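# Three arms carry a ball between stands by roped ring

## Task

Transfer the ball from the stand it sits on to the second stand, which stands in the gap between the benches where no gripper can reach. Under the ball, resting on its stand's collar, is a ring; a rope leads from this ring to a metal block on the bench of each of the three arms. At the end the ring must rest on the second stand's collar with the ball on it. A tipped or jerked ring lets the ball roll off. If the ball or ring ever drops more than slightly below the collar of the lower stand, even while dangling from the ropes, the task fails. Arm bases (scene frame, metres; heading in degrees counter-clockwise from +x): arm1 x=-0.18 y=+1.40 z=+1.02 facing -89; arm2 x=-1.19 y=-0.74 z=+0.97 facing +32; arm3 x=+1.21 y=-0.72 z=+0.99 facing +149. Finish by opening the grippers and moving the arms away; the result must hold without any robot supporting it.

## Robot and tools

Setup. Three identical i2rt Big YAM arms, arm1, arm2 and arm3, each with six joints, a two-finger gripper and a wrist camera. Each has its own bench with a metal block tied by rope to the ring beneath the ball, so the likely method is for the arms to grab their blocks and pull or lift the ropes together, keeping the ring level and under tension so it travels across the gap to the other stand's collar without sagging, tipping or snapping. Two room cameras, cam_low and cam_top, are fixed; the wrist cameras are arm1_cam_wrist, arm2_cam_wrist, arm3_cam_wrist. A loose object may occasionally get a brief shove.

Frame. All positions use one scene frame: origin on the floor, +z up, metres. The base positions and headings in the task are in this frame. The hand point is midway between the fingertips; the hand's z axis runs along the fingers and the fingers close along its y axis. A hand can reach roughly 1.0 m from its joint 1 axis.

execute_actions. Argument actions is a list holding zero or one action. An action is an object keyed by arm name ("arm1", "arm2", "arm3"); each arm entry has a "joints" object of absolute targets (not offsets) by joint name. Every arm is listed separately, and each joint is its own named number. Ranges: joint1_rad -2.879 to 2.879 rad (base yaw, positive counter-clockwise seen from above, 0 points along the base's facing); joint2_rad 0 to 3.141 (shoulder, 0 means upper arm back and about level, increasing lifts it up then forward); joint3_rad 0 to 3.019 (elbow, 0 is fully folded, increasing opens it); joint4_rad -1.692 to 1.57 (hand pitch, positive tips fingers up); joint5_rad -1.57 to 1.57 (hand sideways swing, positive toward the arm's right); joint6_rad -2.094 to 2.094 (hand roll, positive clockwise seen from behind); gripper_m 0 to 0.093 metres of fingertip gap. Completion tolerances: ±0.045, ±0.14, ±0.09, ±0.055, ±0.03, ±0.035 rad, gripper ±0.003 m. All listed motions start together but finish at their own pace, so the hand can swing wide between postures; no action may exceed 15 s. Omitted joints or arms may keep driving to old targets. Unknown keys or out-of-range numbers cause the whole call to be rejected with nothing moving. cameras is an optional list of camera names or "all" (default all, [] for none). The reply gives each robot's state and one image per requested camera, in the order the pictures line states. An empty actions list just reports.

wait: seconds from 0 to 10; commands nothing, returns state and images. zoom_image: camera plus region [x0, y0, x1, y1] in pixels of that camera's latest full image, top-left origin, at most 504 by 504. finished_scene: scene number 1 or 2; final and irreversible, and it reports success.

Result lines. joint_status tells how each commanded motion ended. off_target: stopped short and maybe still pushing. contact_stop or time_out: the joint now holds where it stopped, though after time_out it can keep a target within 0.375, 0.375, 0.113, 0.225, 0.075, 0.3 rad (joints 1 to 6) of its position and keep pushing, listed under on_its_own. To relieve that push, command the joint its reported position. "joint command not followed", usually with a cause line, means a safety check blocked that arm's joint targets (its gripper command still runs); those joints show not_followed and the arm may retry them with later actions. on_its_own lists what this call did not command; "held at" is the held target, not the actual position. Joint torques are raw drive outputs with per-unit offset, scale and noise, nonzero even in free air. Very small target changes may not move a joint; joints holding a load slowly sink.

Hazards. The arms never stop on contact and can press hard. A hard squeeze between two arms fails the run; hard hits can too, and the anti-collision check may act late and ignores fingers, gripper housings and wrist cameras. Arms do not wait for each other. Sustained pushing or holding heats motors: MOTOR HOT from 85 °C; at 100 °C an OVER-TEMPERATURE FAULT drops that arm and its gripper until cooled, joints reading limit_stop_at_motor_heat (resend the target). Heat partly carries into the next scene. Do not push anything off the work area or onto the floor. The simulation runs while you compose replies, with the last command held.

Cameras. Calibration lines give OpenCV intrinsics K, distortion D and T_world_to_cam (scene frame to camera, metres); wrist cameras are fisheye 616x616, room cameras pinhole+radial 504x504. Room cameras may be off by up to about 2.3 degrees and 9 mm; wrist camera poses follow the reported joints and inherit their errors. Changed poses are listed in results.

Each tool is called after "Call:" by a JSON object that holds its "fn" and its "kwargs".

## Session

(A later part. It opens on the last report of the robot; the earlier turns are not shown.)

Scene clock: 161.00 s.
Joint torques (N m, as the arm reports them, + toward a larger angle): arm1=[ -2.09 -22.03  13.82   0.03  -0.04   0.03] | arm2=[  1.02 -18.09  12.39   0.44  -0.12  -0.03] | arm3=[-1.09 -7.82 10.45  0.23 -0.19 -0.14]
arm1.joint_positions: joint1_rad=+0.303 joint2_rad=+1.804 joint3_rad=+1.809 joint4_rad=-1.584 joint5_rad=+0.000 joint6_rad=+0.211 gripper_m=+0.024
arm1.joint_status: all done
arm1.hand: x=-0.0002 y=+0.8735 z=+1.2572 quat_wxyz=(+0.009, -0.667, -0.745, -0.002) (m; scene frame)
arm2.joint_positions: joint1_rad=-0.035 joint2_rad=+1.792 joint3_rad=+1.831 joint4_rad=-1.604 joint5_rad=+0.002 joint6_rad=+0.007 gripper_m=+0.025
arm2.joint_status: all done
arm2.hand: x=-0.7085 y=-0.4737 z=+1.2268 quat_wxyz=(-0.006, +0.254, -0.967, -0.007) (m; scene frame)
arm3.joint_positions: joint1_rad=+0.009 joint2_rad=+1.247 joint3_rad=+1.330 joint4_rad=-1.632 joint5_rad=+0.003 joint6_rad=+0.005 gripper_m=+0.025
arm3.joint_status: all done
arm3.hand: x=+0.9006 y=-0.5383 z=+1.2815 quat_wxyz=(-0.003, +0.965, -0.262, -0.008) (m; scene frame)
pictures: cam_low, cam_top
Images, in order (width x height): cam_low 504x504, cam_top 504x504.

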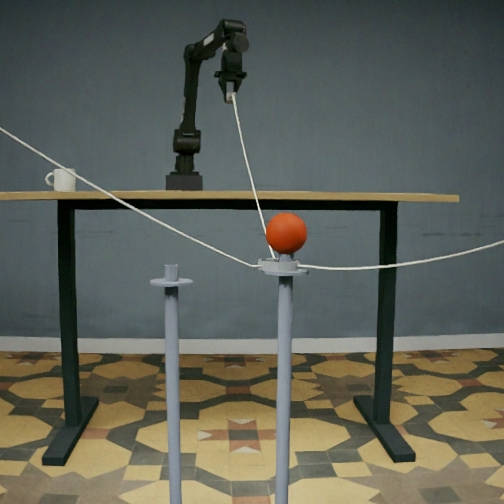

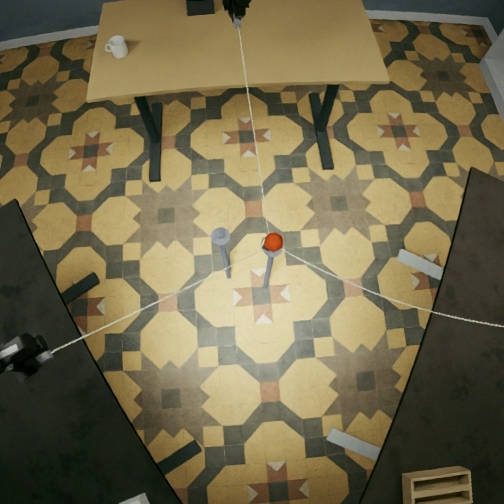

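Call:
{"fn": "execute_actions", "kwargs": {"actions": [{"arm3":{"joints":{"joint2_rad":1.16}}}], "cameras": ["cam_low","cam_top"]}}

Call:
{"fn": "zoom_image", "kwargs": {"camera": "cam_low", "region": [130,170,340,320]}}

Scene clock: 166.73 s.
Joint torques (N m, as the arm reports them, + toward a larger angle): arm1=[ -2.07 -22.11  13.79   0.06  -0.05   0.03] | arm2=[  1.13 -16.89  12.25   0.45  -0.13  -0.02] | arm3=[-0.91 -7.36 10.52  0.4  -0.18 -0.14]
arm1.joint_positions: joint1_rad=+0.303 joint2_rad=+1.804 joint3_rad=+1.809 joint4_rad=-1.584 joint5_rad=+0.000 joint6_rad=+0.211 gripper_m=+0.024
arm1.joint_status: not commanded
arm1.hand: x=-0.0002 y=+0.8735 z=+1.2572 quat_wxyz=(+0.009, -0.667, -0.745, -0.002) (m; scene frame)
arm2.joint_positions: joint1_rad=-0.035 joint2_rad=+1.792 joint3_rad=+1.831 joint4_rad=-1.604 joint5_rad=+0.002 joint6_rad=+0.007 gripper_m=+0.025
arm2.joint_status: not commanded
arm2.hand: x=-0.7085 y=-0.4737 z=+1.2268 quat_wxyz=(-0.006, +0.254, -0.967, -0.007) (m; scene frame)
arm3.joint_positions: joint1_rad=+0.009 joint2_rad=+1.167 joint3_rad=+1.330 joint4_rad=-1.632 joint5_rad=+0.003 joint6_rad=+0.005 gripper_m=+0.025
arm3.joint_status: all done
arm3.hand: x=+0.9130 y=-0.5454 z=+1.3075 quat_wxyz=(-0.014, +0.964, -0.262, -0.047) (m; scene frame)
pictures: cam_low, cam_top
Images, in order (width x height): cam_low 504x504, cam_top 504x504.

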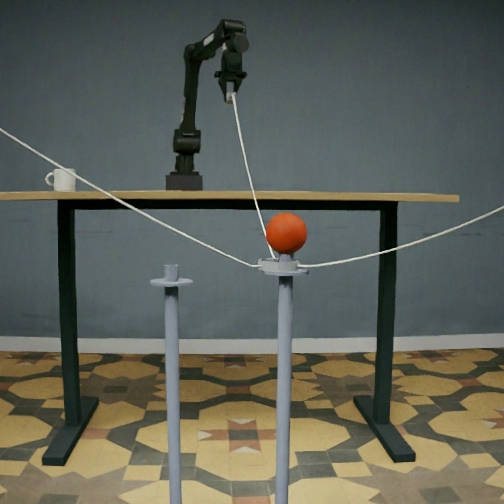

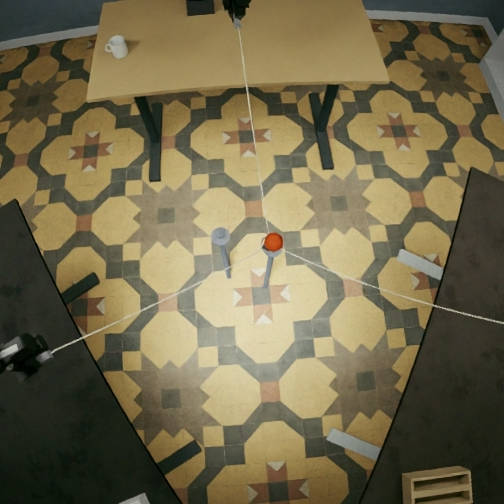

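Region (130, 170, 340, 320) of cam_low's 504x504 image, scaled by 2.400, with more detail than that image has; it fills the top 360 rows of this view, and the rest is white.

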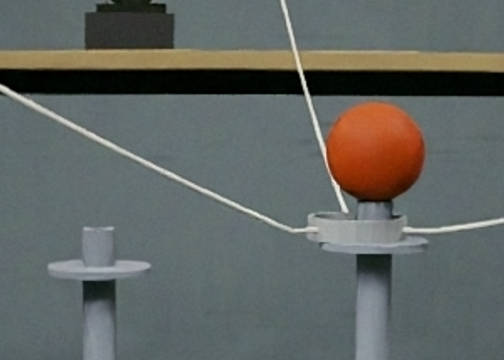

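More on arm3: reduce q3 (pulls back through pitch) and q2.

Call:
{"fn": "execute_actions", "kwargs": {"actions": [{"arm3":{"joints":{"joint2_rad":1.09,"joint4_rad":-1.69}}}], "cameras": ["cam_low","cam_top"]}}

Call:
{"fn": "zoom_image", "kwargs": {"camera": "cam_low", "region": [130,170,340,320]}}

Scene clock: 171.93 s.
Joint torques (N m, as the arm reports them, + toward a larger angle): arm1=[ -2.1  -22.    13.79   0.03  -0.06   0.02] | arm2=[  0.83 -16.85  12.15   0.33  -0.1   -0.03] | arm3=[-0.99 -6.62 10.51  0.21 -0.18 -0.15]
arm1.joint_positions: joint1_rad=+0.303 joint2_rad=+1.804 joint3_rad=+1.809 joint4_rad=-1.584 joint5_rad=+0.000 joint6_rad=+0.211 gripper_m=+0.024
arm1.joint_status: not commanded
arm1.hand: x=-0.0002 y=+0.8735 z=+1.2572 quat_wxyz=(+0.009, -0.667, -0.745, -0.002) (m; scene frame)
arm2.joint_positions: joint1_rad=-0.035 joint2_rad=+1.792 joint3_rad=+1.831 joint4_rad=-1.604 joint5_rad=+0.002 joint6_rad=+0.007 gripper_m=+0.025
arm2.joint_status: not commanded
arm2.hand: x=-0.7085 y=-0.4737 z=+1.2268 quat_wxyz=(-0.006, +0.254, -0.967, -0.007) (m; scene frame)
arm3.joint_positions: joint1_rad=+0.009 joint2_rad=+1.103 joint3_rad=+1.330 joint4_rad=-1.676 joint5_rad=+0.003 joint6_rad=+0.005 gripper_m=+0.025
arm3.joint_status: all done
arm3.hand: x=+0.9334 y=-0.5573 z=+1.3256 quat_wxyz=(-0.016, +0.963, -0.262, -0.056) (m; scene frame)
pictures: cam_low, cam_top
Images, in order (width x height): cam_low 504x504, cam_top 504x504.

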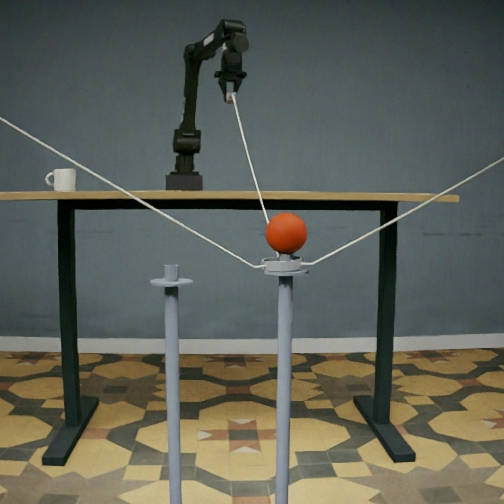

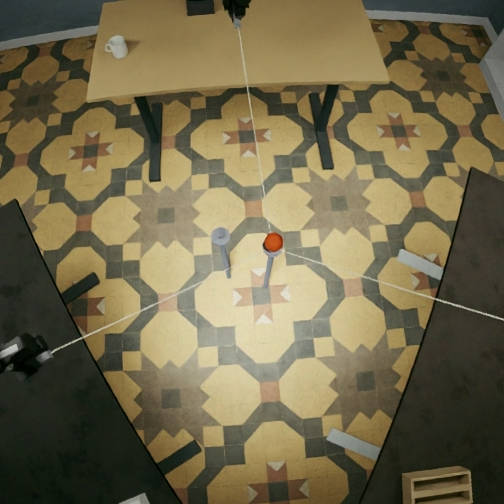

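Region (130, 170, 340, 320) of cam_low's 504x504 image, scaled by 2.400, with more detail than that image has; it fills the top 360 rows of this view, and the rest is white.

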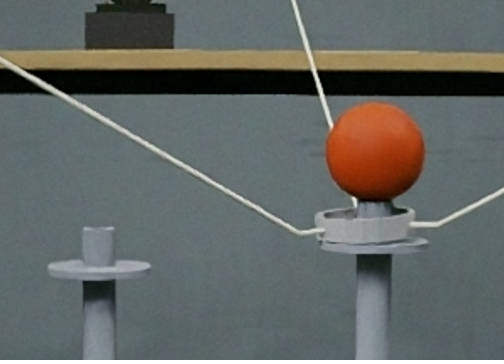

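Call:
{"fn": "execute_actions", "kwargs": {"actions": [{"arm1":{"joints":{"joint2_rad":1.74}},"arm2":{"joints":{"joint2_rad":1.75,"joint3_rad":1.95}},"arm3":{"joints":{"joint2_rad":1.03}}}], "cameras": ["cam_low","cam_top"]}}

Call:
{"fn": "zoom_image", "kwargs": {"camera": "cam_low", "region": [130,170,340,320]}}

Call:
{"fn": "zoom_image", "kwargs": {"camera": "cam_top", "region": [190,200,310,290]}}

Scene clock: 183.53 s.
Joint torques (N m, as the arm reports them, + toward a larger angle): arm1=[ -2.07 -23.86  13.89   0.08  -0.05   0.03] | arm2=[  0.71 -18.32  12.8    0.6   -0.1   -0.03] | arm3=[-1.09 -5.87 10.49  0.38 -0.18 -0.15]
arm1.joint_positions: joint1_rad=+0.303 joint2_rad=+1.784 joint3_rad=+1.809 joint4_rad=-1.584 joint5_rad=+0.000 joint6_rad=+0.211 gripper_m=+0.024
arm1.joint_status: all done
arm1.hand: x=-0.0008 y=+0.8756 z=+1.2678 quat_wxyz=(+0.001, -0.667, -0.745, +0.003) (m; scene frame)
arm2.joint_positions: joint1_rad=-0.035 joint2_rad=+1.779 joint3_rad=+1.896 joint4_rad=-1.605 joint5_rad=+0.002 joint6_rad=+0.007 gripper_m=+0.025
arm2.joint_status: all done
arm2.hand: x=-0.6983 y=-0.4683 z=+1.2593 quat_wxyz=(-0.044, +0.254, -0.966, -0.017) (m; scene frame)
arm3.joint_positions: joint1_rad=+0.009 joint2_rad=+1.045 joint3_rad=+1.330 joint4_rad=-1.677 joint5_rad=+0.003 joint6_rad=+0.005 gripper_m=+0.025
arm3.joint_status: all done
arm3.hand: x=+0.9446 y=-0.5637 z=+1.3424 quat_wxyz=(-0.024, +0.961, -0.262, -0.084) (m; scene frame)
pictures: cam_low, cam_top
Images, in order (width x height): cam_low 504x504, cam_top 504x504.

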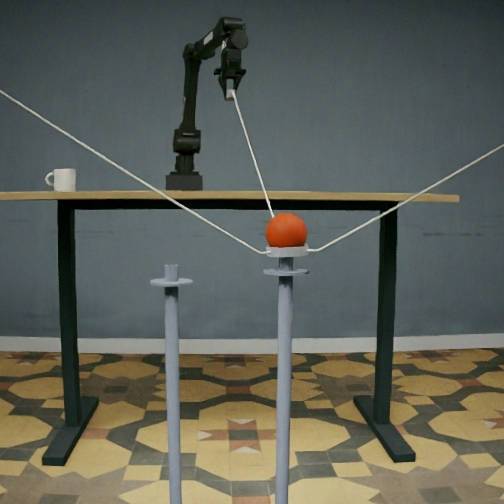

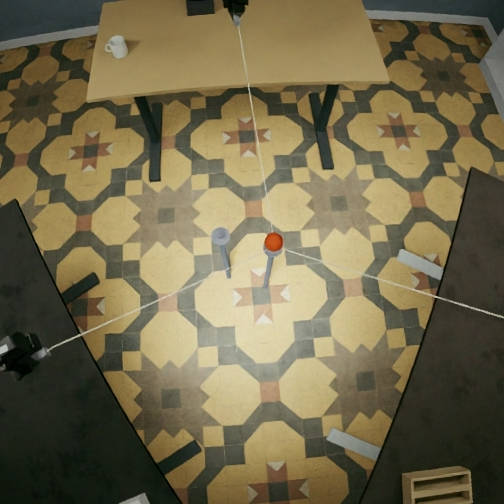

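Region (130, 170, 340, 320) of cam_low's 504x504 image, scaled by 2.400, with more detail than that image has; it fills the top 360 rows of this view, and the rest is white.

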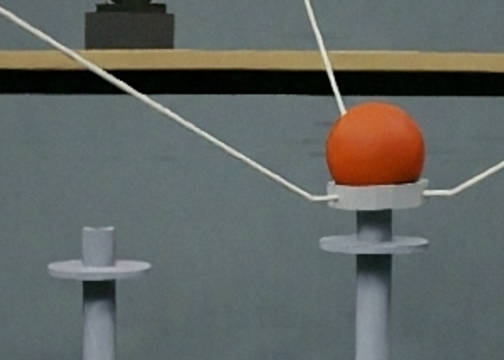

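Region (190, 200, 310, 290) of cam_top's 504x504 image, scaled by 4.200, with more detail than that image has; it fills the top 378 rows of this view, and the rest is white.

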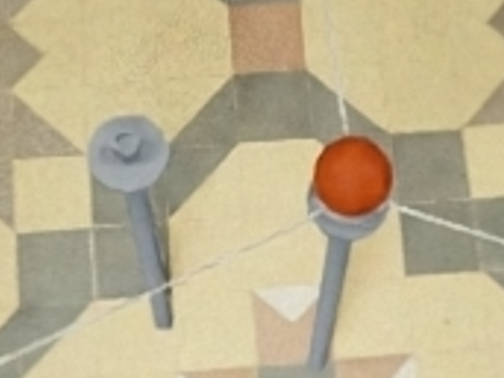

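Nicely centred. Lift further.

Call:
{"fn": "execute_actions", "kwargs": {"actions": [{"arm1":{"joints":{"joint2_rad":1.69}},"arm2":{"joints":{"joint2_rad":1.70}},"arm3":{"joints":{"joint2_rad":0.965}}}], "cameras": ["cam_low","cam_top"]}}

Call:
{"fn": "zoom_image", "kwargs": {"camera": "cam_low", "region": [130,170,340,320]}}

Scene clock: 189.10 s.
Joint torques (N m, as the arm reports them, + toward a larger angle): arm1=[ -2.05 -22.57  13.89   0.18  -0.05   0.02] | arm2=[  1.07 -17.99  12.99   0.77  -0.1   -0.03] | arm3=[-1.18 -5.38 10.39  0.46 -0.18 -0.16]
arm1.joint_positions: joint1_rad=+0.303 joint2_rad=+1.728 joint3_rad=+1.809 joint4_rad=-1.584 joint5_rad=+0.000 joint6_rad=+0.211 gripper_m=+0.024
arm1.joint_status: all done
arm1.hand: x=-0.0029 y=+0.8824 z=+1.2971 quat_wxyz=(-0.023, -0.666, -0.745, +0.017) (m; scene frame)
arm2.joint_positions: joint1_rad=-0.035 joint2_rad=+1.734 joint3_rad=+1.896 joint4_rad=-1.605 joint5_rad=+0.002 joint6_rad=+0.007 gripper_m=+0.025
arm2.joint_status: all done
arm2.hand: x=-0.7049 y=-0.4724 z=+1.2835 quat_wxyz=(-0.065, +0.253, -0.965, -0.023) (m; scene frame)
arm3.joint_positions: joint1_rad=+0.009 joint2_rad=+0.984 joint3_rad=+1.330 joint4_rad=-1.677 joint5_rad=+0.003 joint6_rad=+0.005 gripper_m=+0.025
arm3.joint_status: all done
arm3.hand: x=+0.9570 y=-0.5709 z=+1.3591 quat_wxyz=(-0.031, +0.958, -0.261, -0.114) (m; scene frame)
pictures: cam_low, cam_top
Images, in order (width x height): cam_low 504x504, cam_top 504x504.

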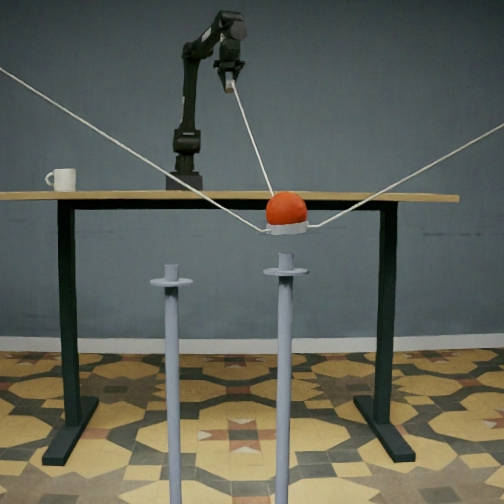

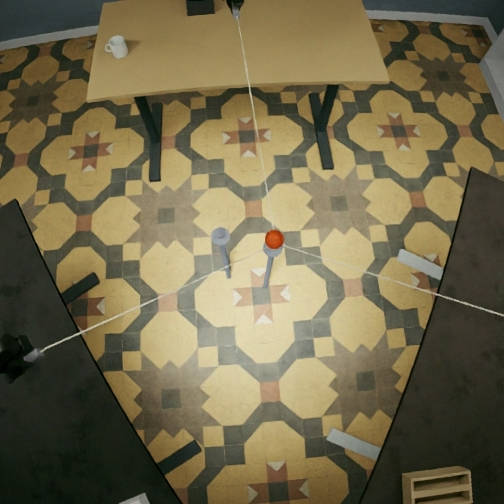

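Region (130, 170, 340, 320) of cam_low's 504x504 image, scaled by 2.400, with more detail than that image has; it fills the top 360 rows of this view, and the rest is white.

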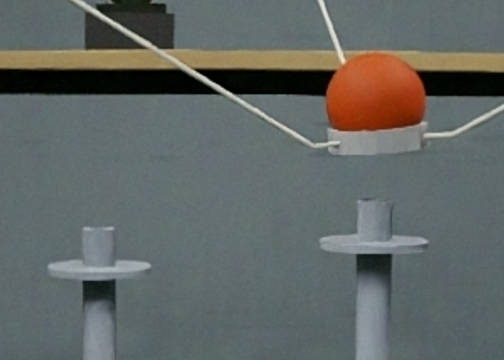

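Call:
{"fn": "execute_actions", "kwargs": {"actions": [{"arm1":{"joints":{"joint1_rad":0.15,"joint2_rad":1.62,"joint3_rad":1.76,"joint6_rad":0.06}},"arm2":{"joints":{"joint1_rad":0.11,"joint2_rad":1.59,"joint3_rad":1.815,"joint6_rad":0.15}},"arm3":{"joints":{"joint1_rad":0.05,"joint2_rad":1.2,"joint3_rad":1.54}}}], "cameras": ["cam_low","cam_top"]}}

Scene clock: 226.37 s.
Joint torques (N m, as the arm reports them, + toward a larger angle): arm1=[ -1.5  -21.36   9.46   0.24  -0.11  -0.16] | arm2=[  1.25 -15.1    8.54   0.76   0.     0.11] | arm3=[ -0.25 -10.31  14.21   0.45  -0.18  -0.16]
arm1.joint_positions: joint1_rad=+0.146 joint2_rad=+1.660 joint3_rad=+1.756 joint4_rad=-1.584 joint5_rad=+0.001 joint6_rad=+0.072 gripper_m=+0.024
arm1.joint_status: all done
arm1.hand: x=-0.0897 y=+0.8832 z=+1.3119 quat_wxyz=(-0.026, -0.673, -0.739, +0.026) (m; scene frame)
arm2.joint_positions: joint1_rad=+0.110 joint2_rad=+1.612 joint3_rad=+1.814 joint4_rad=-1.605 joint5_rad=-0.001 joint6_rad=+0.140 gripper_m=+0.025
arm2.joint_status: all done
arm2.hand: x=-0.7800 y=-0.4292 z=+1.3136 quat_wxyz=(-0.081, +0.258, -0.962, -0.041) (m; scene frame)
arm3.joint_positions: joint1_rad=+0.042 joint2_rad=+1.234 joint3_rad=+1.470 joint4_rad=-1.681 joint5_rad=+0.003 joint6_rad=+0.005 gripper_m=+0.025
arm3.joint_status: all done
arm3.hand: x=+0.8850 y=-0.5429 z=+1.3402 quat_wxyz=(-0.016, +0.967, -0.246, -0.058) (m; scene frame)
pictures: cam_low, cam_top
Images, in order (width x height): cam_low 504x504, cam_top 504x504.

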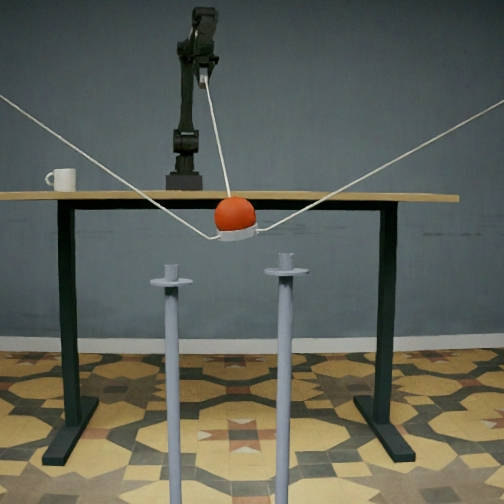

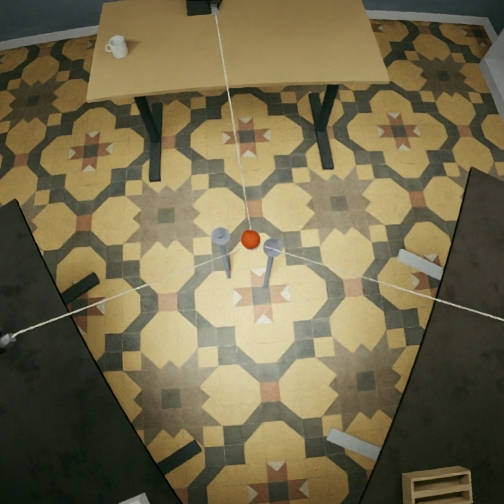

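Call:
{"fn": "execute_actions", "kwargs": {"actions": [{"arm1":{"joints":{"joint1_rad":0.03,"joint2_rad":1.535,"joint3_rad":1.675,"joint6_rad":-0.06}},"arm2":{"joints":{"joint1_rad":0.2,"joint2_rad":1.47,"joint3_rad":1.70,"joint6_rad":0.24}},"arm3":{"joints":{"joint1_rad":0.065,"joint2_rad":1.365,"joint3_rad":1.685}}}], "cameras": ["cam_low","cam_top"]}}

Call:
{"fn": "execute_actions", "kwargs": {"actions": [], "cameras": ["cam_low","cam_top"]}}

Scene clock: 237.40 s.
Joint torques (N m, as the arm reports them, + toward a larger angle): arm1=[ -1.38 -19.25   9.75   0.22  -0.08  -0.14] | arm2=[  0.78 -12.93   8.67   0.79  -0.08   0.15] | arm3=[  0.12 -12.08  13.73   0.5   -0.18  -0.13]
arm1.joint_positions: joint1_rad=+0.025 joint2_rad=+1.571 joint3_rad=+1.667 joint4_rad=-1.584 joint5_rad=+0.000 joint6_rad=-0.048 gripper_m=+0.024
arm1.joint_status: all done
arm1.hand: x=-0.1539 y=+0.9099 z=+1.3202 quat_wxyz=(-0.023, -0.673, -0.739, +0.030) (m; scene frame)
arm2.joint_positions: joint1_rad=+0.204 joint2_rad=+1.492 joint3_rad=+1.695 joint4_rad=-1.605 joint5_rad=+0.001 joint6_rad=+0.230 gripper_m=+0.025
arm2.joint_status: all done
arm2.hand: x=-0.8451 y=-0.4234 z=+1.3211 quat_wxyz=(-0.078, +0.261, -0.961, -0.047) (m; scene frame)
arm3.joint_positions: joint1_rad=+0.055 joint2_rad=+1.392 joint3_rad=+1.622 joint4_rad=-1.681 joint5_rad=+0.003 joint6_rad=+0.005 gripper_m=+0.025
arm3.joint_status: all done
arm3.hand: x=+0.8301 y=-0.5194 z=+1.3425 quat_wxyz=(-0.015, +0.969, -0.240, -0.056) (m; scene frame)
pictures: cam_low, cam_top
Images, in order (width x height): cam_low 504x504, cam_top 504x504.

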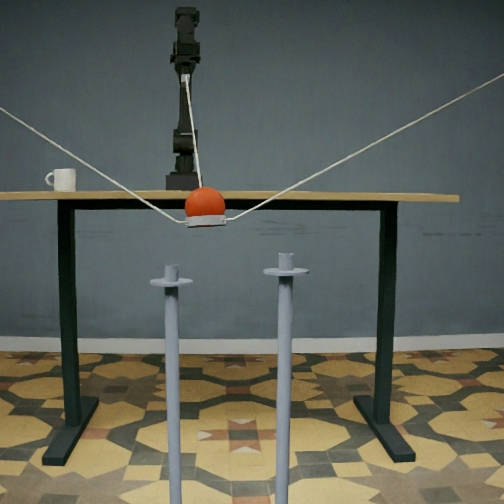

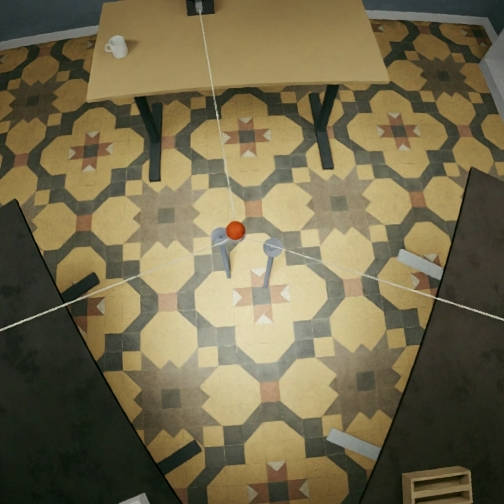

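Scene clock: 237.40 s.
Joint torques (N m, as the arm reports them, + toward a larger angle): arm1=[ -1.38 -19.25   9.75   0.22  -0.08  -0.14] | arm2=[  0.78 -12.93   8.67   0.79  -0.08   0.15] | arm3=[  0.12 -12.08  13.73   0.5   -0.18  -0.13]
arm1.joint_positions: joint1_rad=+0.025 joint2_rad=+1.571 joint3_rad=+1.667 joint4_rad=-1.584 joint5_rad=+0.000 joint6_rad=-0.048 gripper_m=+0.024
arm1.joint_status: all done
arm1.hand: x=-0.1539 y=+0.9099 z=+1.3202 quat_wxyz=(-0.023, -0.673, -0.739, +0.030) (m; scene frame)
arm2.joint_positions: joint1_rad=+0.204 joint2_rad=+1.492 joint3_rad=+1.695 joint4_rad=-1.605 joint5_rad=+0.001 joint6_rad=+0.230 gripper_m=+0.025
arm2.joint_status: all done
arm2.hand: x=-0.8451 y=-0.4234 z=+1.3211 quat_wxyz=(-0.078, +0.261, -0.961, -0.047) (m; scene frame)
arm3.joint_positions: joint1_rad=+0.055 joint2_rad=+1.392 joint3_rad=+1.622 joint4_rad=-1.681 joint5_rad=+0.003 joint6_rad=+0.005 gripper_m=+0.025
arm3.joint_status: all done
arm3.hand: x=+0.8301 y=-0.5194 z=+1.3425 quat_wxyz=(-0.015, +0.969, -0.240, -0.056) (m; scene frame)
pictures: cam_low, cam_top
Images, in order (width x height): cam_low 504x504, cam_top 504x504.

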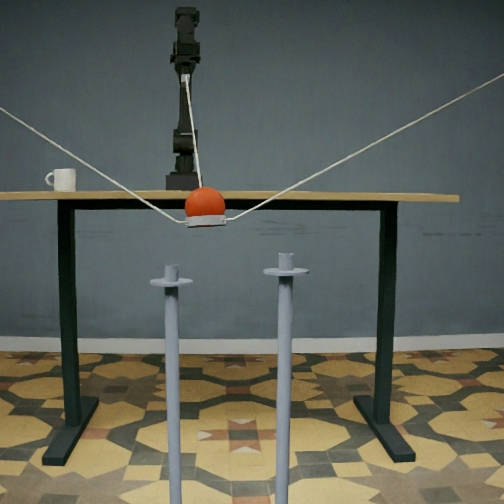

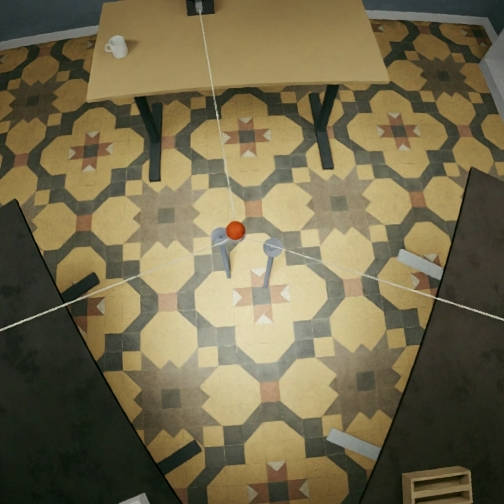

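Call:
{"fn": "execute_actions", "kwargs": {"actions": [{"arm1":{"joints":{"joint1_rad":-0.11,"joint2_rad":1.45,"joint3_rad":1.585,"joint6_rad":-0.19}},"arm2":{"joints":{"joint1_rad":0.32,"joint2_rad":1.35,"joint3_rad":1.575,"joint6_rad":0.35}},"arm3":{"joints":{"joint1_rad":0.08,"joint2_rad":1.54,"joint3_rad":1.84}}}], "cameras": []}}

Call:
{"fn": "wait", "kwargs": {"seconds": 2}}

Scene clock: 246.37 s.
Joint torques (N m, as the arm reports them, + toward a larger angle): arm1=[ -1.46 -17.79   9.75   0.2   -0.06  -0.16] | arm2=[  0.65 -11.69   8.64   0.83  -0.06   0.16] | arm3=[ -0.23 -14.82  13.85   0.44  -0.2   -0.13]
arm1.joint_positions: joint1_rad=-0.114 joint2_rad=+1.485 joint3_rad=+1.578 joint4_rad=-1.584 joint5_rad=-0.001 joint6_rad=-0.178 gripper_m=+0.024
arm1.joint_status: all done
arm1.hand: x=-0.2184 y=+0.9450 z=+1.3243 quat_wxyz=(-0.018, -0.676, -0.736, +0.032) (m; scene frame)
arm2.joint_positions: joint1_rad=+0.324 joint2_rad=+1.370 joint3_rad=+1.571 joint4_rad=-1.605 joint5_rad=+0.001 joint6_rad=+0.340 gripper_m=+0.025
arm2.joint_status: all done
arm2.hand: x=-0.9165 y=-0.4211 z=+1.3221 quat_wxyz=(-0.073, +0.265, -0.960, -0.055) (m; scene frame)
arm3.joint_positions: joint1_rad=+0.070 joint2_rad=+1.572 joint3_rad=+1.775 joint4_rad=-1.682 joint5_rad=+0.003 joint6_rad=+0.005 gripper_m=+0.025
arm3.joint_status: all done
arm3.hand: x=+0.7696 y=-0.4965 z=+1.3255 quat_wxyz=(-0.011, +0.972, -0.233, -0.043) (m; scene frame)
pictures: none
No camera images: the call's "cameras" was empty. Leave "cameras" out to get every camera's image.

Scene clock: 248.37 s.
Joint torques (N m, as the arm reports them, + toward a larger angle): arm1=[ -1.52 -17.78   9.7    0.21  -0.06  -0.15] | arm2=[  0.69 -11.12   8.73   0.79  -0.08   0.13] | arm3=[ -0.17 -15.13  13.94   0.45  -0.19  -0.14]
arm1.joint_positions: joint1_rad=-0.114 joint2_rad=+1.485 joint3_rad=+1.578 joint4_rad=-1.584 joint5_rad=-0.001 joint6_rad=-0.179 gripper_m=+0.024
arm1.joint_status: all done
arm1.hand: x=-0.2184 y=+0.9450 z=+1.3243 quat_wxyz=(-0.018, -0.676, -0.736, +0.032) (m; scene frame)
arm2.joint_positions: joint1_rad=+0.324 joint2_rad=+1.370 joint3_rad=+1.571 joint4_rad=-1.605 joint5_rad=+0.001 joint6_rad=+0.340 gripper_m=+0.025
arm2.joint_status: all done
arm2.hand: x=-0.9165 y=-0.4211 z=+1.3221 quat_wxyz=(-0.073, +0.265, -0.960, -0.055) (m; scene frame)
arm3.joint_positions: joint1_rad=+0.070 joint2_rad=+1.572 joint3_rad=+1.775 joint4_rad=-1.682 joint5_rad=+0.003 joint6_rad=+0.005 gripper_m=+0.025
arm3.joint_status: all done
arm3.hand: x=+0.7696 y=-0.4965 z=+1.3255 quat_wxyz=(-0.011, +0.972, -0.233, -0.043) (m; scene frame)
wait: 2.00 s; at rest by 0.27 s
pictures: arm1_cam_wrist, arm2_cam_wrist, arm3_cam_wrist, cam_low, cam_top
camera_calibration (this result's frames):
arm1_cam_wrist: T_world_to_cam=[[-0.996267, -0.0845627, 0.0173832, -0.159422], [-0.0630639, 0.850367, 0.522397, -1.49994], [-0.0589573, 0.51935, -0.852525, 0.749193], [0, 0, 0, 1]] pos_world=[-0.209249, 0.872923, 1.42504]
arm2_cam_wrist: T_world_to_cam=[[0.517388, -0.852985, -0.0687462, 0.203894], [-0.753372, -0.49212, 0.436175, -1.47011], [-0.405882, -0.17388, -0.897232, 0.866641], [0, 0, 0, 1]] pos_world=[-0.861281, -0.398863, 1.43282]
arm3_cam_wrist: T_world_to_cam=[[0.446368, 0.894845, -0.00296789, 0.104014], [0.77301, -0.383919, 0.505037, -1.45052], [0.45079, -0.227726, -0.863093, 0.807526], [0, 0, 0, 1]] pos_world=[0.710813, -0.466063, 1.42984]
Images, in order (width x height): arm1_cam_wrist 616x616, arm2_cam_wrist 616x616, arm3_cam_wrist 616x616, cam_low 504x504, cam_top 504x504.

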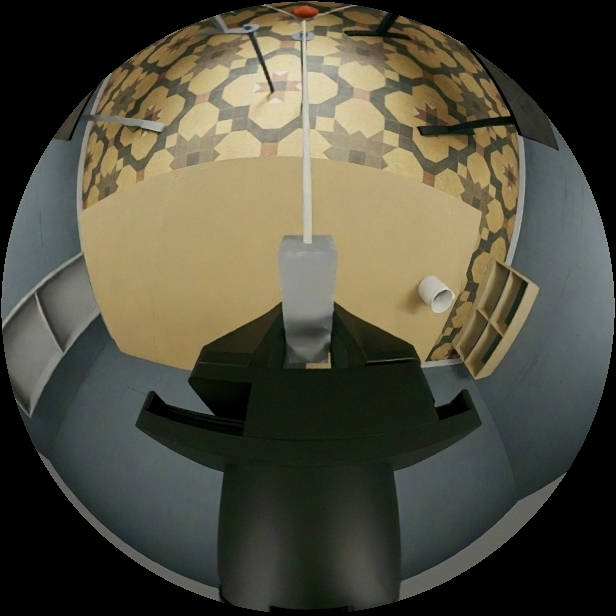

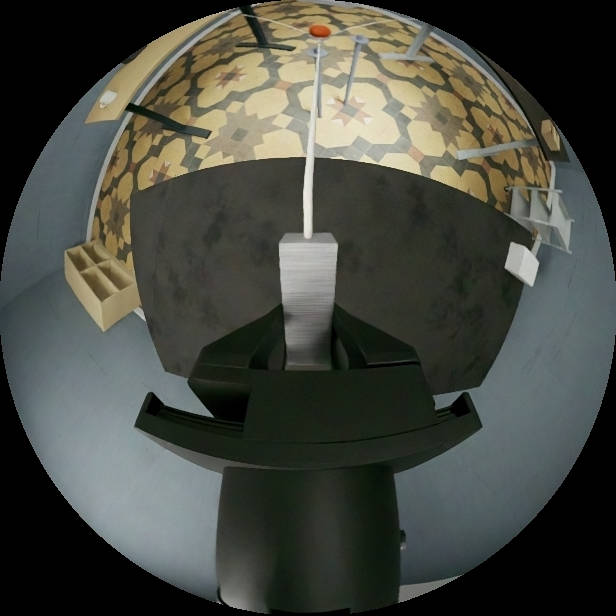

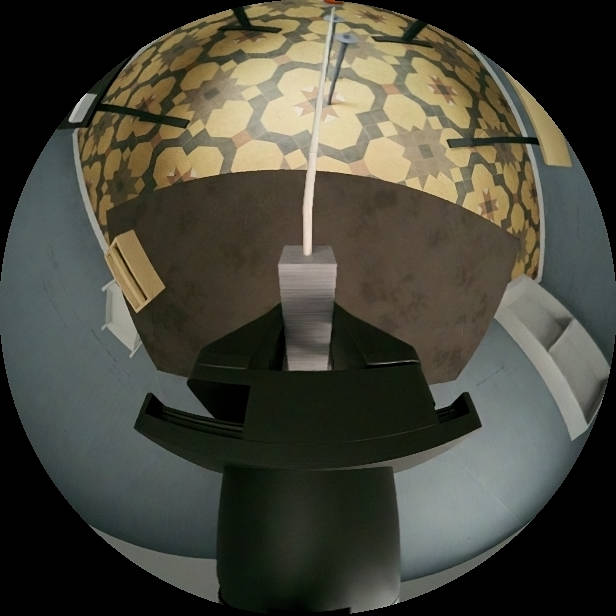

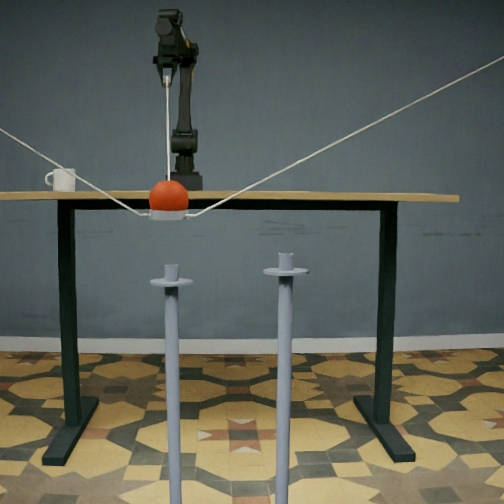

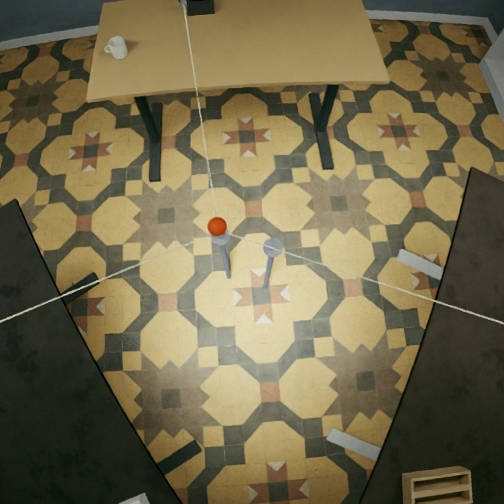

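Call:
{"fn": "execute_actions", "kwargs": {"actions": [{"arm1":{"joints":{"joint3_rad":1.455,"joint4_rad":-1.44}},"arm2":{"joints":{"joint3_rad":1.445,"joint4_rad":-1.46}},"arm3":{"joints":{"joint3_rad":1.655,"joint4_rad":-1.54}}}], "cameras": []}}

Call:
{"fn": "wait", "kwargs": {"seconds": 2}}

Call:
{"fn": "zoom_image", "kwargs": {"camera": "arm2_cam_wrist", "region": [260,0,400,100]}}

Scene clock: 256.40 s.
Joint torques (N m, as the arm reports them, + toward a larger angle): arm1=[ -1.44 -17.22  10.15   1.26  -0.06  -0.15] | arm2=[  0.82 -11.96   9.41   1.9   -0.05   0.15] | arm3=[ -0.25 -14.83  10.06   0.86  -0.18  -0.15]
arm1.joint_positions: joint1_rad=-0.114 joint2_rad=+1.480 joint3_rad=+1.443 joint4_rad=-1.449 joint5_rad=-0.001 joint6_rad=-0.179 gripper_m=+0.024
arm1.joint_status: all done
arm1.hand: x=-0.2190 y=+0.9445 z=+1.2746 quat_wxyz=(-0.020, -0.676, -0.736, +0.034) (m; scene frame)
arm2.joint_positions: joint1_rad=+0.324 joint2_rad=+1.368 joint3_rad=+1.436 joint4_rad=-1.473 joint5_rad=+0.001 joint6_rad=+0.340 gripper_m=+0.025
arm2.joint_status: all done
arm2.hand: x=-0.9127 y=-0.4159 z=+1.2716 quat_wxyz=(-0.072, +0.265, -0.960, -0.054) (m; scene frame)
arm3.joint_positions: joint1_rad=+0.070 joint2_rad=+1.567 joint3_rad=+1.642 joint4_rad=-1.544 joint5_rad=+0.003 joint6_rad=+0.005 gripper_m=+0.025
arm3.joint_status: all done
arm3.hand: x=+0.7633 y=-0.4934 z=+1.2777 quat_wxyz=(-0.012, +0.971, -0.233, -0.047) (m; scene frame)
pictures: none
No camera images: the call's "cameras" was empty. Leave "cameras" out to get every camera's image.

Scene clock: 258.40 s.
Joint torques (N m, as the arm reports them, + toward a larger angle): arm1=[ -1.53 -17.23  10.15   1.27  -0.06  -0.15] | arm2=[  0.72 -11.38   9.26   1.93  -0.05   0.14] | arm3=[ -0.11 -14.8   10.     0.86  -0.18  -0.13]
arm1.joint_positions: joint1_rad=-0.114 joint2_rad=+1.480 joint3_rad=+1.443 joint4_rad=-1.449 joint5_rad=-0.001 joint6_rad=-0.179 gripper_m=+0.024
arm1.joint_status: all done
arm1.hand: x=-0.2190 y=+0.9445 z=+1.2746 quat_wxyz=(-0.020, -0.676, -0.736, +0.034) (m; scene frame)
arm2.joint_positions: joint1_rad=+0.324 joint2_rad=+1.368 joint3_rad=+1.436 joint4_rad=-1.473 joint5_rad=+0.001 joint6_rad=+0.340 gripper_m=+0.025
arm2.joint_status: all done
arm2.hand: x=-0.9127 y=-0.4159 z=+1.2716 quat_wxyz=(-0.072, +0.265, -0.960, -0.054) (m; scene frame)
arm3.joint_positions: joint1_rad=+0.070 joint2_rad=+1.567 joint3_rad=+1.642 joint4_rad=-1.544 joint5_rad=+0.003 joint6_rad=+0.005 gripper_m=+0.025
arm3.joint_status: all done
arm3.hand: x=+0.7633 y=-0.4934 z=+1.2777 quat_wxyz=(-0.012, +0.971, -0.233, -0.047) (m; scene frame)
wait: 2.00 s; at rest by 0.27 s
pictures: arm1_cam_wrist, arm2_cam_wrist, arm3_cam_wrist, cam_low, cam_top
camera_calibration (this result's frames):
arm1_cam_wrist: T_world_to_cam=[[-0.996254, -0.0845225, 0.018263, -0.16028], [-0.0628632, 0.852933, 0.518221, -1.47068], [-0.0593784, 0.515132, -0.855052, 0.714171], [0, 0, 0, 1]] pos_world=[-0.209725, 0.872952, 1.37572]
arm2_cam_wrist: T_world_to_cam=[[0.51698, -0.853287, -0.0680599, 0.201536], [-0.752886, -0.491099, 0.438161, -1.44433], [-0.407301, -0.175279, -0.896316, 0.82071], [0, 0, 0, 1]] pos_world=[-0.857326, -0.393485, 1.38218]
arm3_cam_wrist: T_world_to_cam=[[0.446352, 0.894853, -0.00294863, 0.103901], [0.777277, -0.386068, 0.496782, -1.41409], [0.443409, -0.224032, -0.86787, 0.783404], [0, 0, 0, 1]] pos_world=[0.705391, -0.463402, 1.38269]
Images, in order (width x height): arm1_cam_wrist 616x616, arm2_cam_wrist 616x616, arm3_cam_wrist 616x616, cam_low 504x504, cam_top 504x504.

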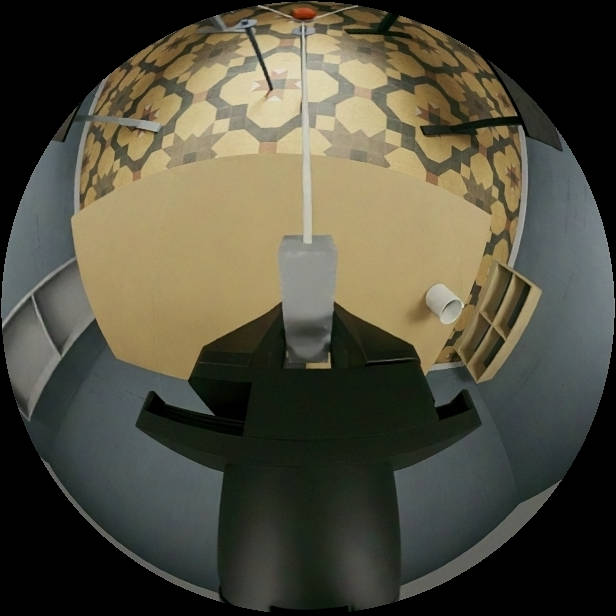

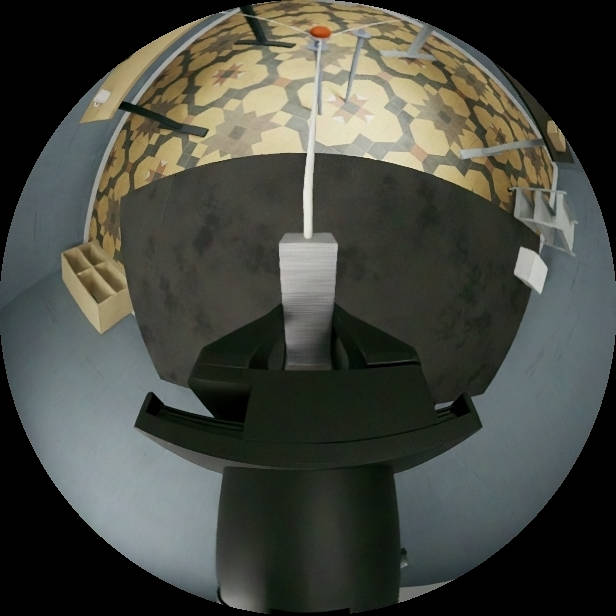

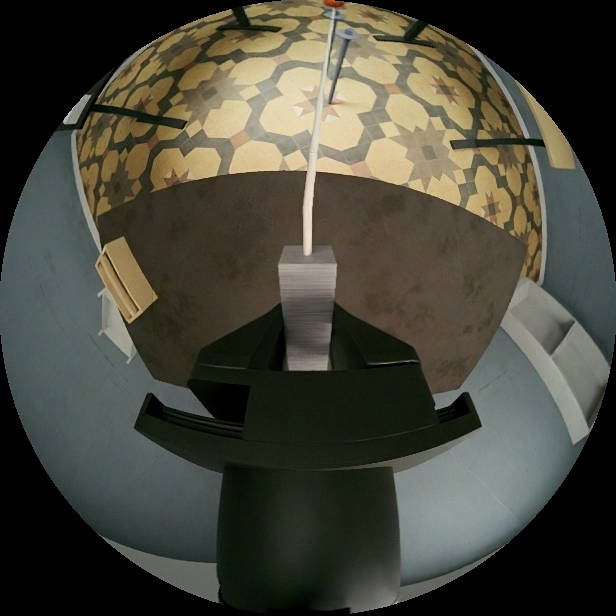

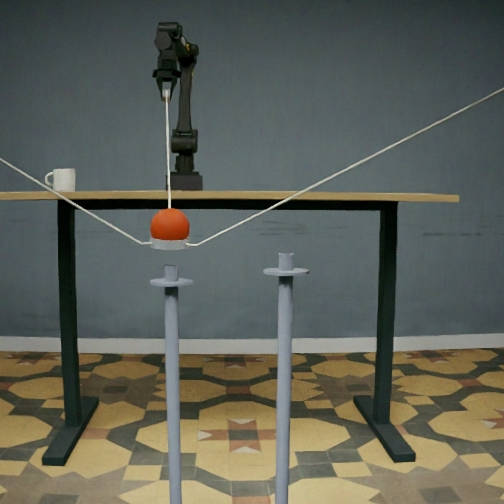

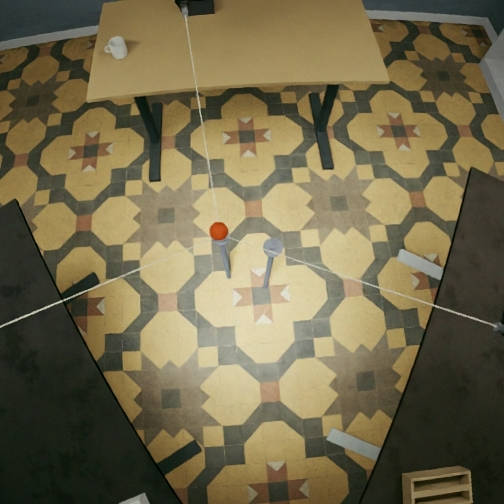

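Region (260, 0, 400, 100) of arm2_cam_wrist's 616x616 image, scaled by 3.600, with more detail than that image has; it fills the top 360 rows of this view, and the rest is white.

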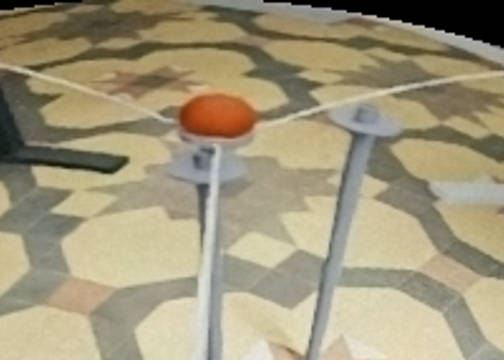

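Call:
{"fn": "execute_actions", "kwargs": {"actions": [{"arm1":{"joints":{"joint3_rad":1.395,"joint4_rad":-1.43}},"arm2":{"joints":{"joint3_rad":1.385,"joint4_rad":-1.40}},"arm3":{"joints":{"joint3_rad":1.595,"joint4_rad":-1.47}}}], "cameras": []}}

Call:
{"fn": "wait", "kwargs": {"seconds": 2}}

Call:
{"fn": "zoom_image", "kwargs": {"camera": "arm2_cam_wrist", "region": [260,0,400,100]}}

Call:
{"fn": "zoom_image", "kwargs": {"camera": "arm3_cam_wrist", "region": [280,0,400,60]}}

Scene clock: 269.73 s.
Joint torques (N m, as the arm reports them, + toward a larger angle): arm1=[ -1.55 -17.14   9.84   1.08  -0.07  -0.15] | arm2=[  1.09 -12.03   8.99   1.97  -0.07   0.15] | arm3=[ -0.18 -14.75   9.58   0.91  -0.2   -0.15]
arm1.joint_positions: joint1_rad=-0.114 joint2_rad=+1.480 joint3_rad=+1.385 joint4_rad=-1.436 joint5_rad=-0.001 joint6_rad=-0.179 gripper_m=+0.024
arm1.joint_status: all done
arm1.hand: x=-0.2180 y=+0.9571 z=+1.2522 quat_wxyz=(-0.006, -0.676, -0.736, +0.016) (m; scene frame)
arm2.joint_positions: joint1_rad=+0.324 joint2_rad=+1.368 joint3_rad=+1.379 joint4_rad=-1.413 joint5_rad=+0.001 joint6_rad=+0.340 gripper_m=+0.025
arm2.joint_status: all done
arm2.hand: x=-0.9117 y=-0.4144 z=+1.2499 quat_wxyz=(-0.073, +0.265, -0.960, -0.055) (m; scene frame)
arm3.joint_positions: joint1_rad=+0.070 joint2_rad=+1.567 joint3_rad=+1.588 joint4_rad=-1.475 joint5_rad=+0.003 joint6_rad=+0.005 gripper_m=+0.025
arm3.joint_status: all done
arm3.hand: x=+0.7590 y=-0.4913 z=+1.2576 quat_wxyz=(-0.014, +0.971, -0.233, -0.055) (m; scene frame)
pictures: none
No camera images: the call's "cameras" was empty. Leave "cameras" out to get every camera's image.

Scene clock: 271.73 s.
Joint torques (N m, as the arm reports them, + toward a larger angle): arm1=[ -1.49 -17.12   9.82   1.08  -0.06  -0.16] | arm2=[  0.86 -11.46   9.1    1.95  -0.08   0.14] | arm3=[ -0.08 -14.89   9.52   0.9   -0.19  -0.12]
arm1.joint_positions: joint1_rad=-0.114 joint2_rad=+1.480 joint3_rad=+1.385 joint4_rad=-1.436 joint5_rad=-0.001 joint6_rad=-0.179 gripper_m=+0.024
arm1.joint_status: all done
arm1.hand: x=-0.2180 y=+0.9571 z=+1.2522 quat_wxyz=(-0.006, -0.676, -0.736, +0.016) (m; scene frame)
arm2.joint_positions: joint1_rad=+0.324 joint2_rad=+1.368 joint3_rad=+1.379 joint4_rad=-1.413 joint5_rad=+0.001 joint6_rad=+0.340 gripper_m=+0.025
arm2.joint_status: all done
arm2.hand: x=-0.9117 y=-0.4144 z=+1.2499 quat_wxyz=(-0.073, +0.265, -0.960, -0.055) (m; scene frame)
arm3.joint_positions: joint1_rad=+0.070 joint2_rad=+1.567 joint3_rad=+1.588 joint4_rad=-1.475 joint5_rad=+0.003 joint6_rad=+0.005 gripper_m=+0.025
arm3.joint_status: all done
arm3.hand: x=+0.7590 y=-0.4913 z=+1.2576 quat_wxyz=(-0.014, +0.971, -0.233, -0.055) (m; scene frame)
wait: 2.00 s; at rest by 0.27 s
pictures: arm1_cam_wrist, arm2_cam_wrist, arm3_cam_wrist, cam_low, cam_top
camera_calibration (this result's frames):
arm1_cam_wrist: T_world_to_cam=[[-0.996351, -0.0847281, 0.0102718, -0.147659], [-0.0647595, 0.828895, 0.555644, -1.49403], [-0.0555928, 0.552951, -0.831357, 0.623538], [0, 0, 0, 1]] pos_world=[-0.209209, 0.881099, 1.35005]
arm2_cam_wrist: T_world_to_cam=[[0.517078, -0.853158, -0.0689355, 0.202056], [-0.75364, -0.491982, 0.435867, -1.43149], [-0.405779, -0.173425, -0.897367, 0.805406], [0, 0, 0, 1]] pos_world=[-0.856491, -0.392204, 1.36061]
arm3_cam_wrist: T_world_to_cam=[[0.446326, 0.894866, -0.00291668, 0.10384], [0.784121, -0.389515, 0.483148, -1.38972], [0.431217, -0.217929, -0.875534, 0.790185], [0, 0, 0, 1]] pos_world=[0.70262, -0.462036, 1.36358]
Images, in order (width x height): arm1_cam_wrist 616x616, arm2_cam_wrist 616x616, arm3_cam_wrist 616x616, cam_low 504x504, cam_top 504x504.

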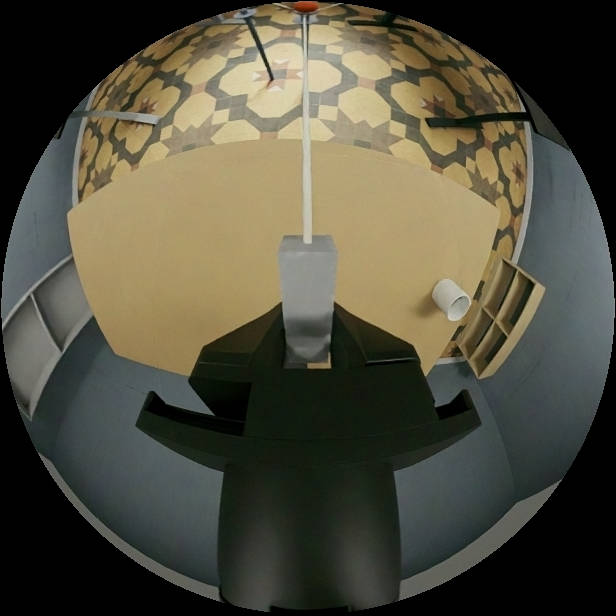

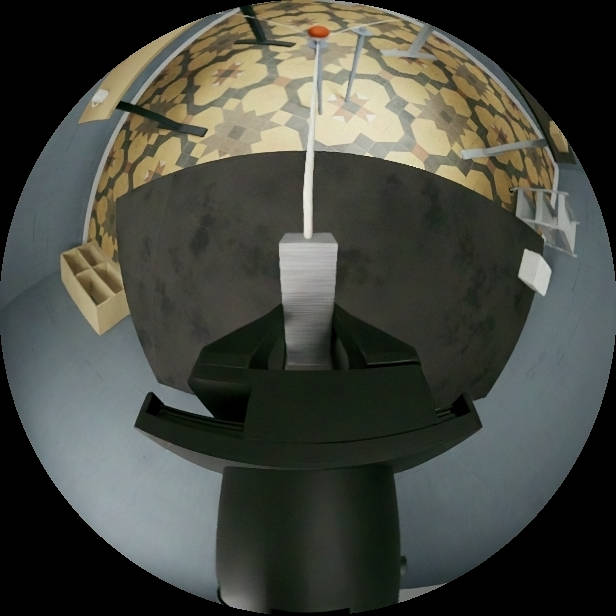

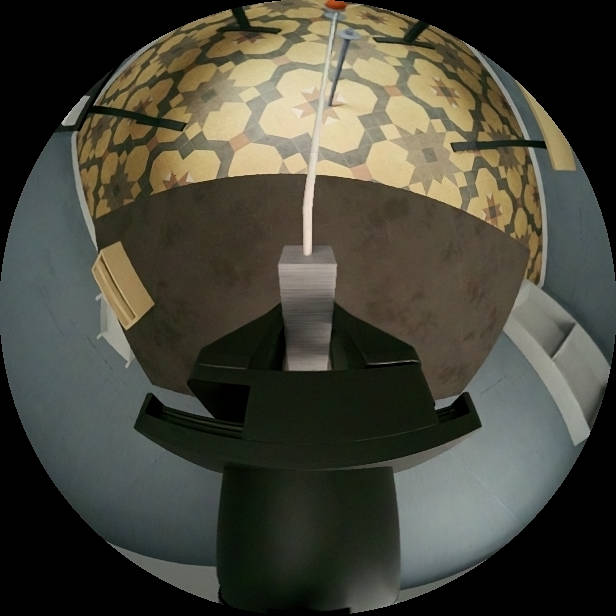

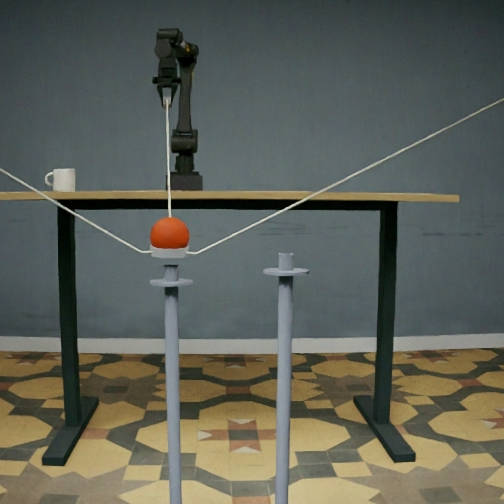

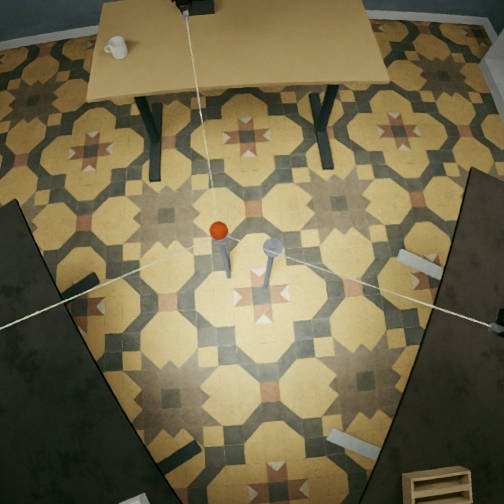

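Region (260, 0, 400, 100) of arm2_cam_wrist's 616x616 image, scaled by 3.600, with more detail than that image has; it fills the top 360 rows of this view, and the rest is white.

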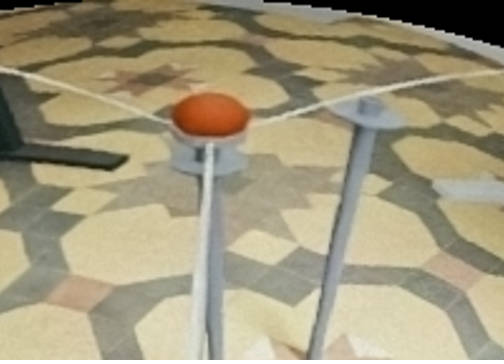

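Region (280, 0, 400, 60) of arm3_cam_wrist's 616x616 image, scaled by 4.200, with more detail than that image has.

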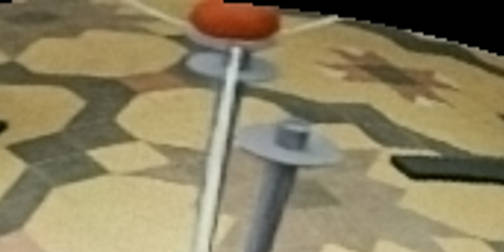

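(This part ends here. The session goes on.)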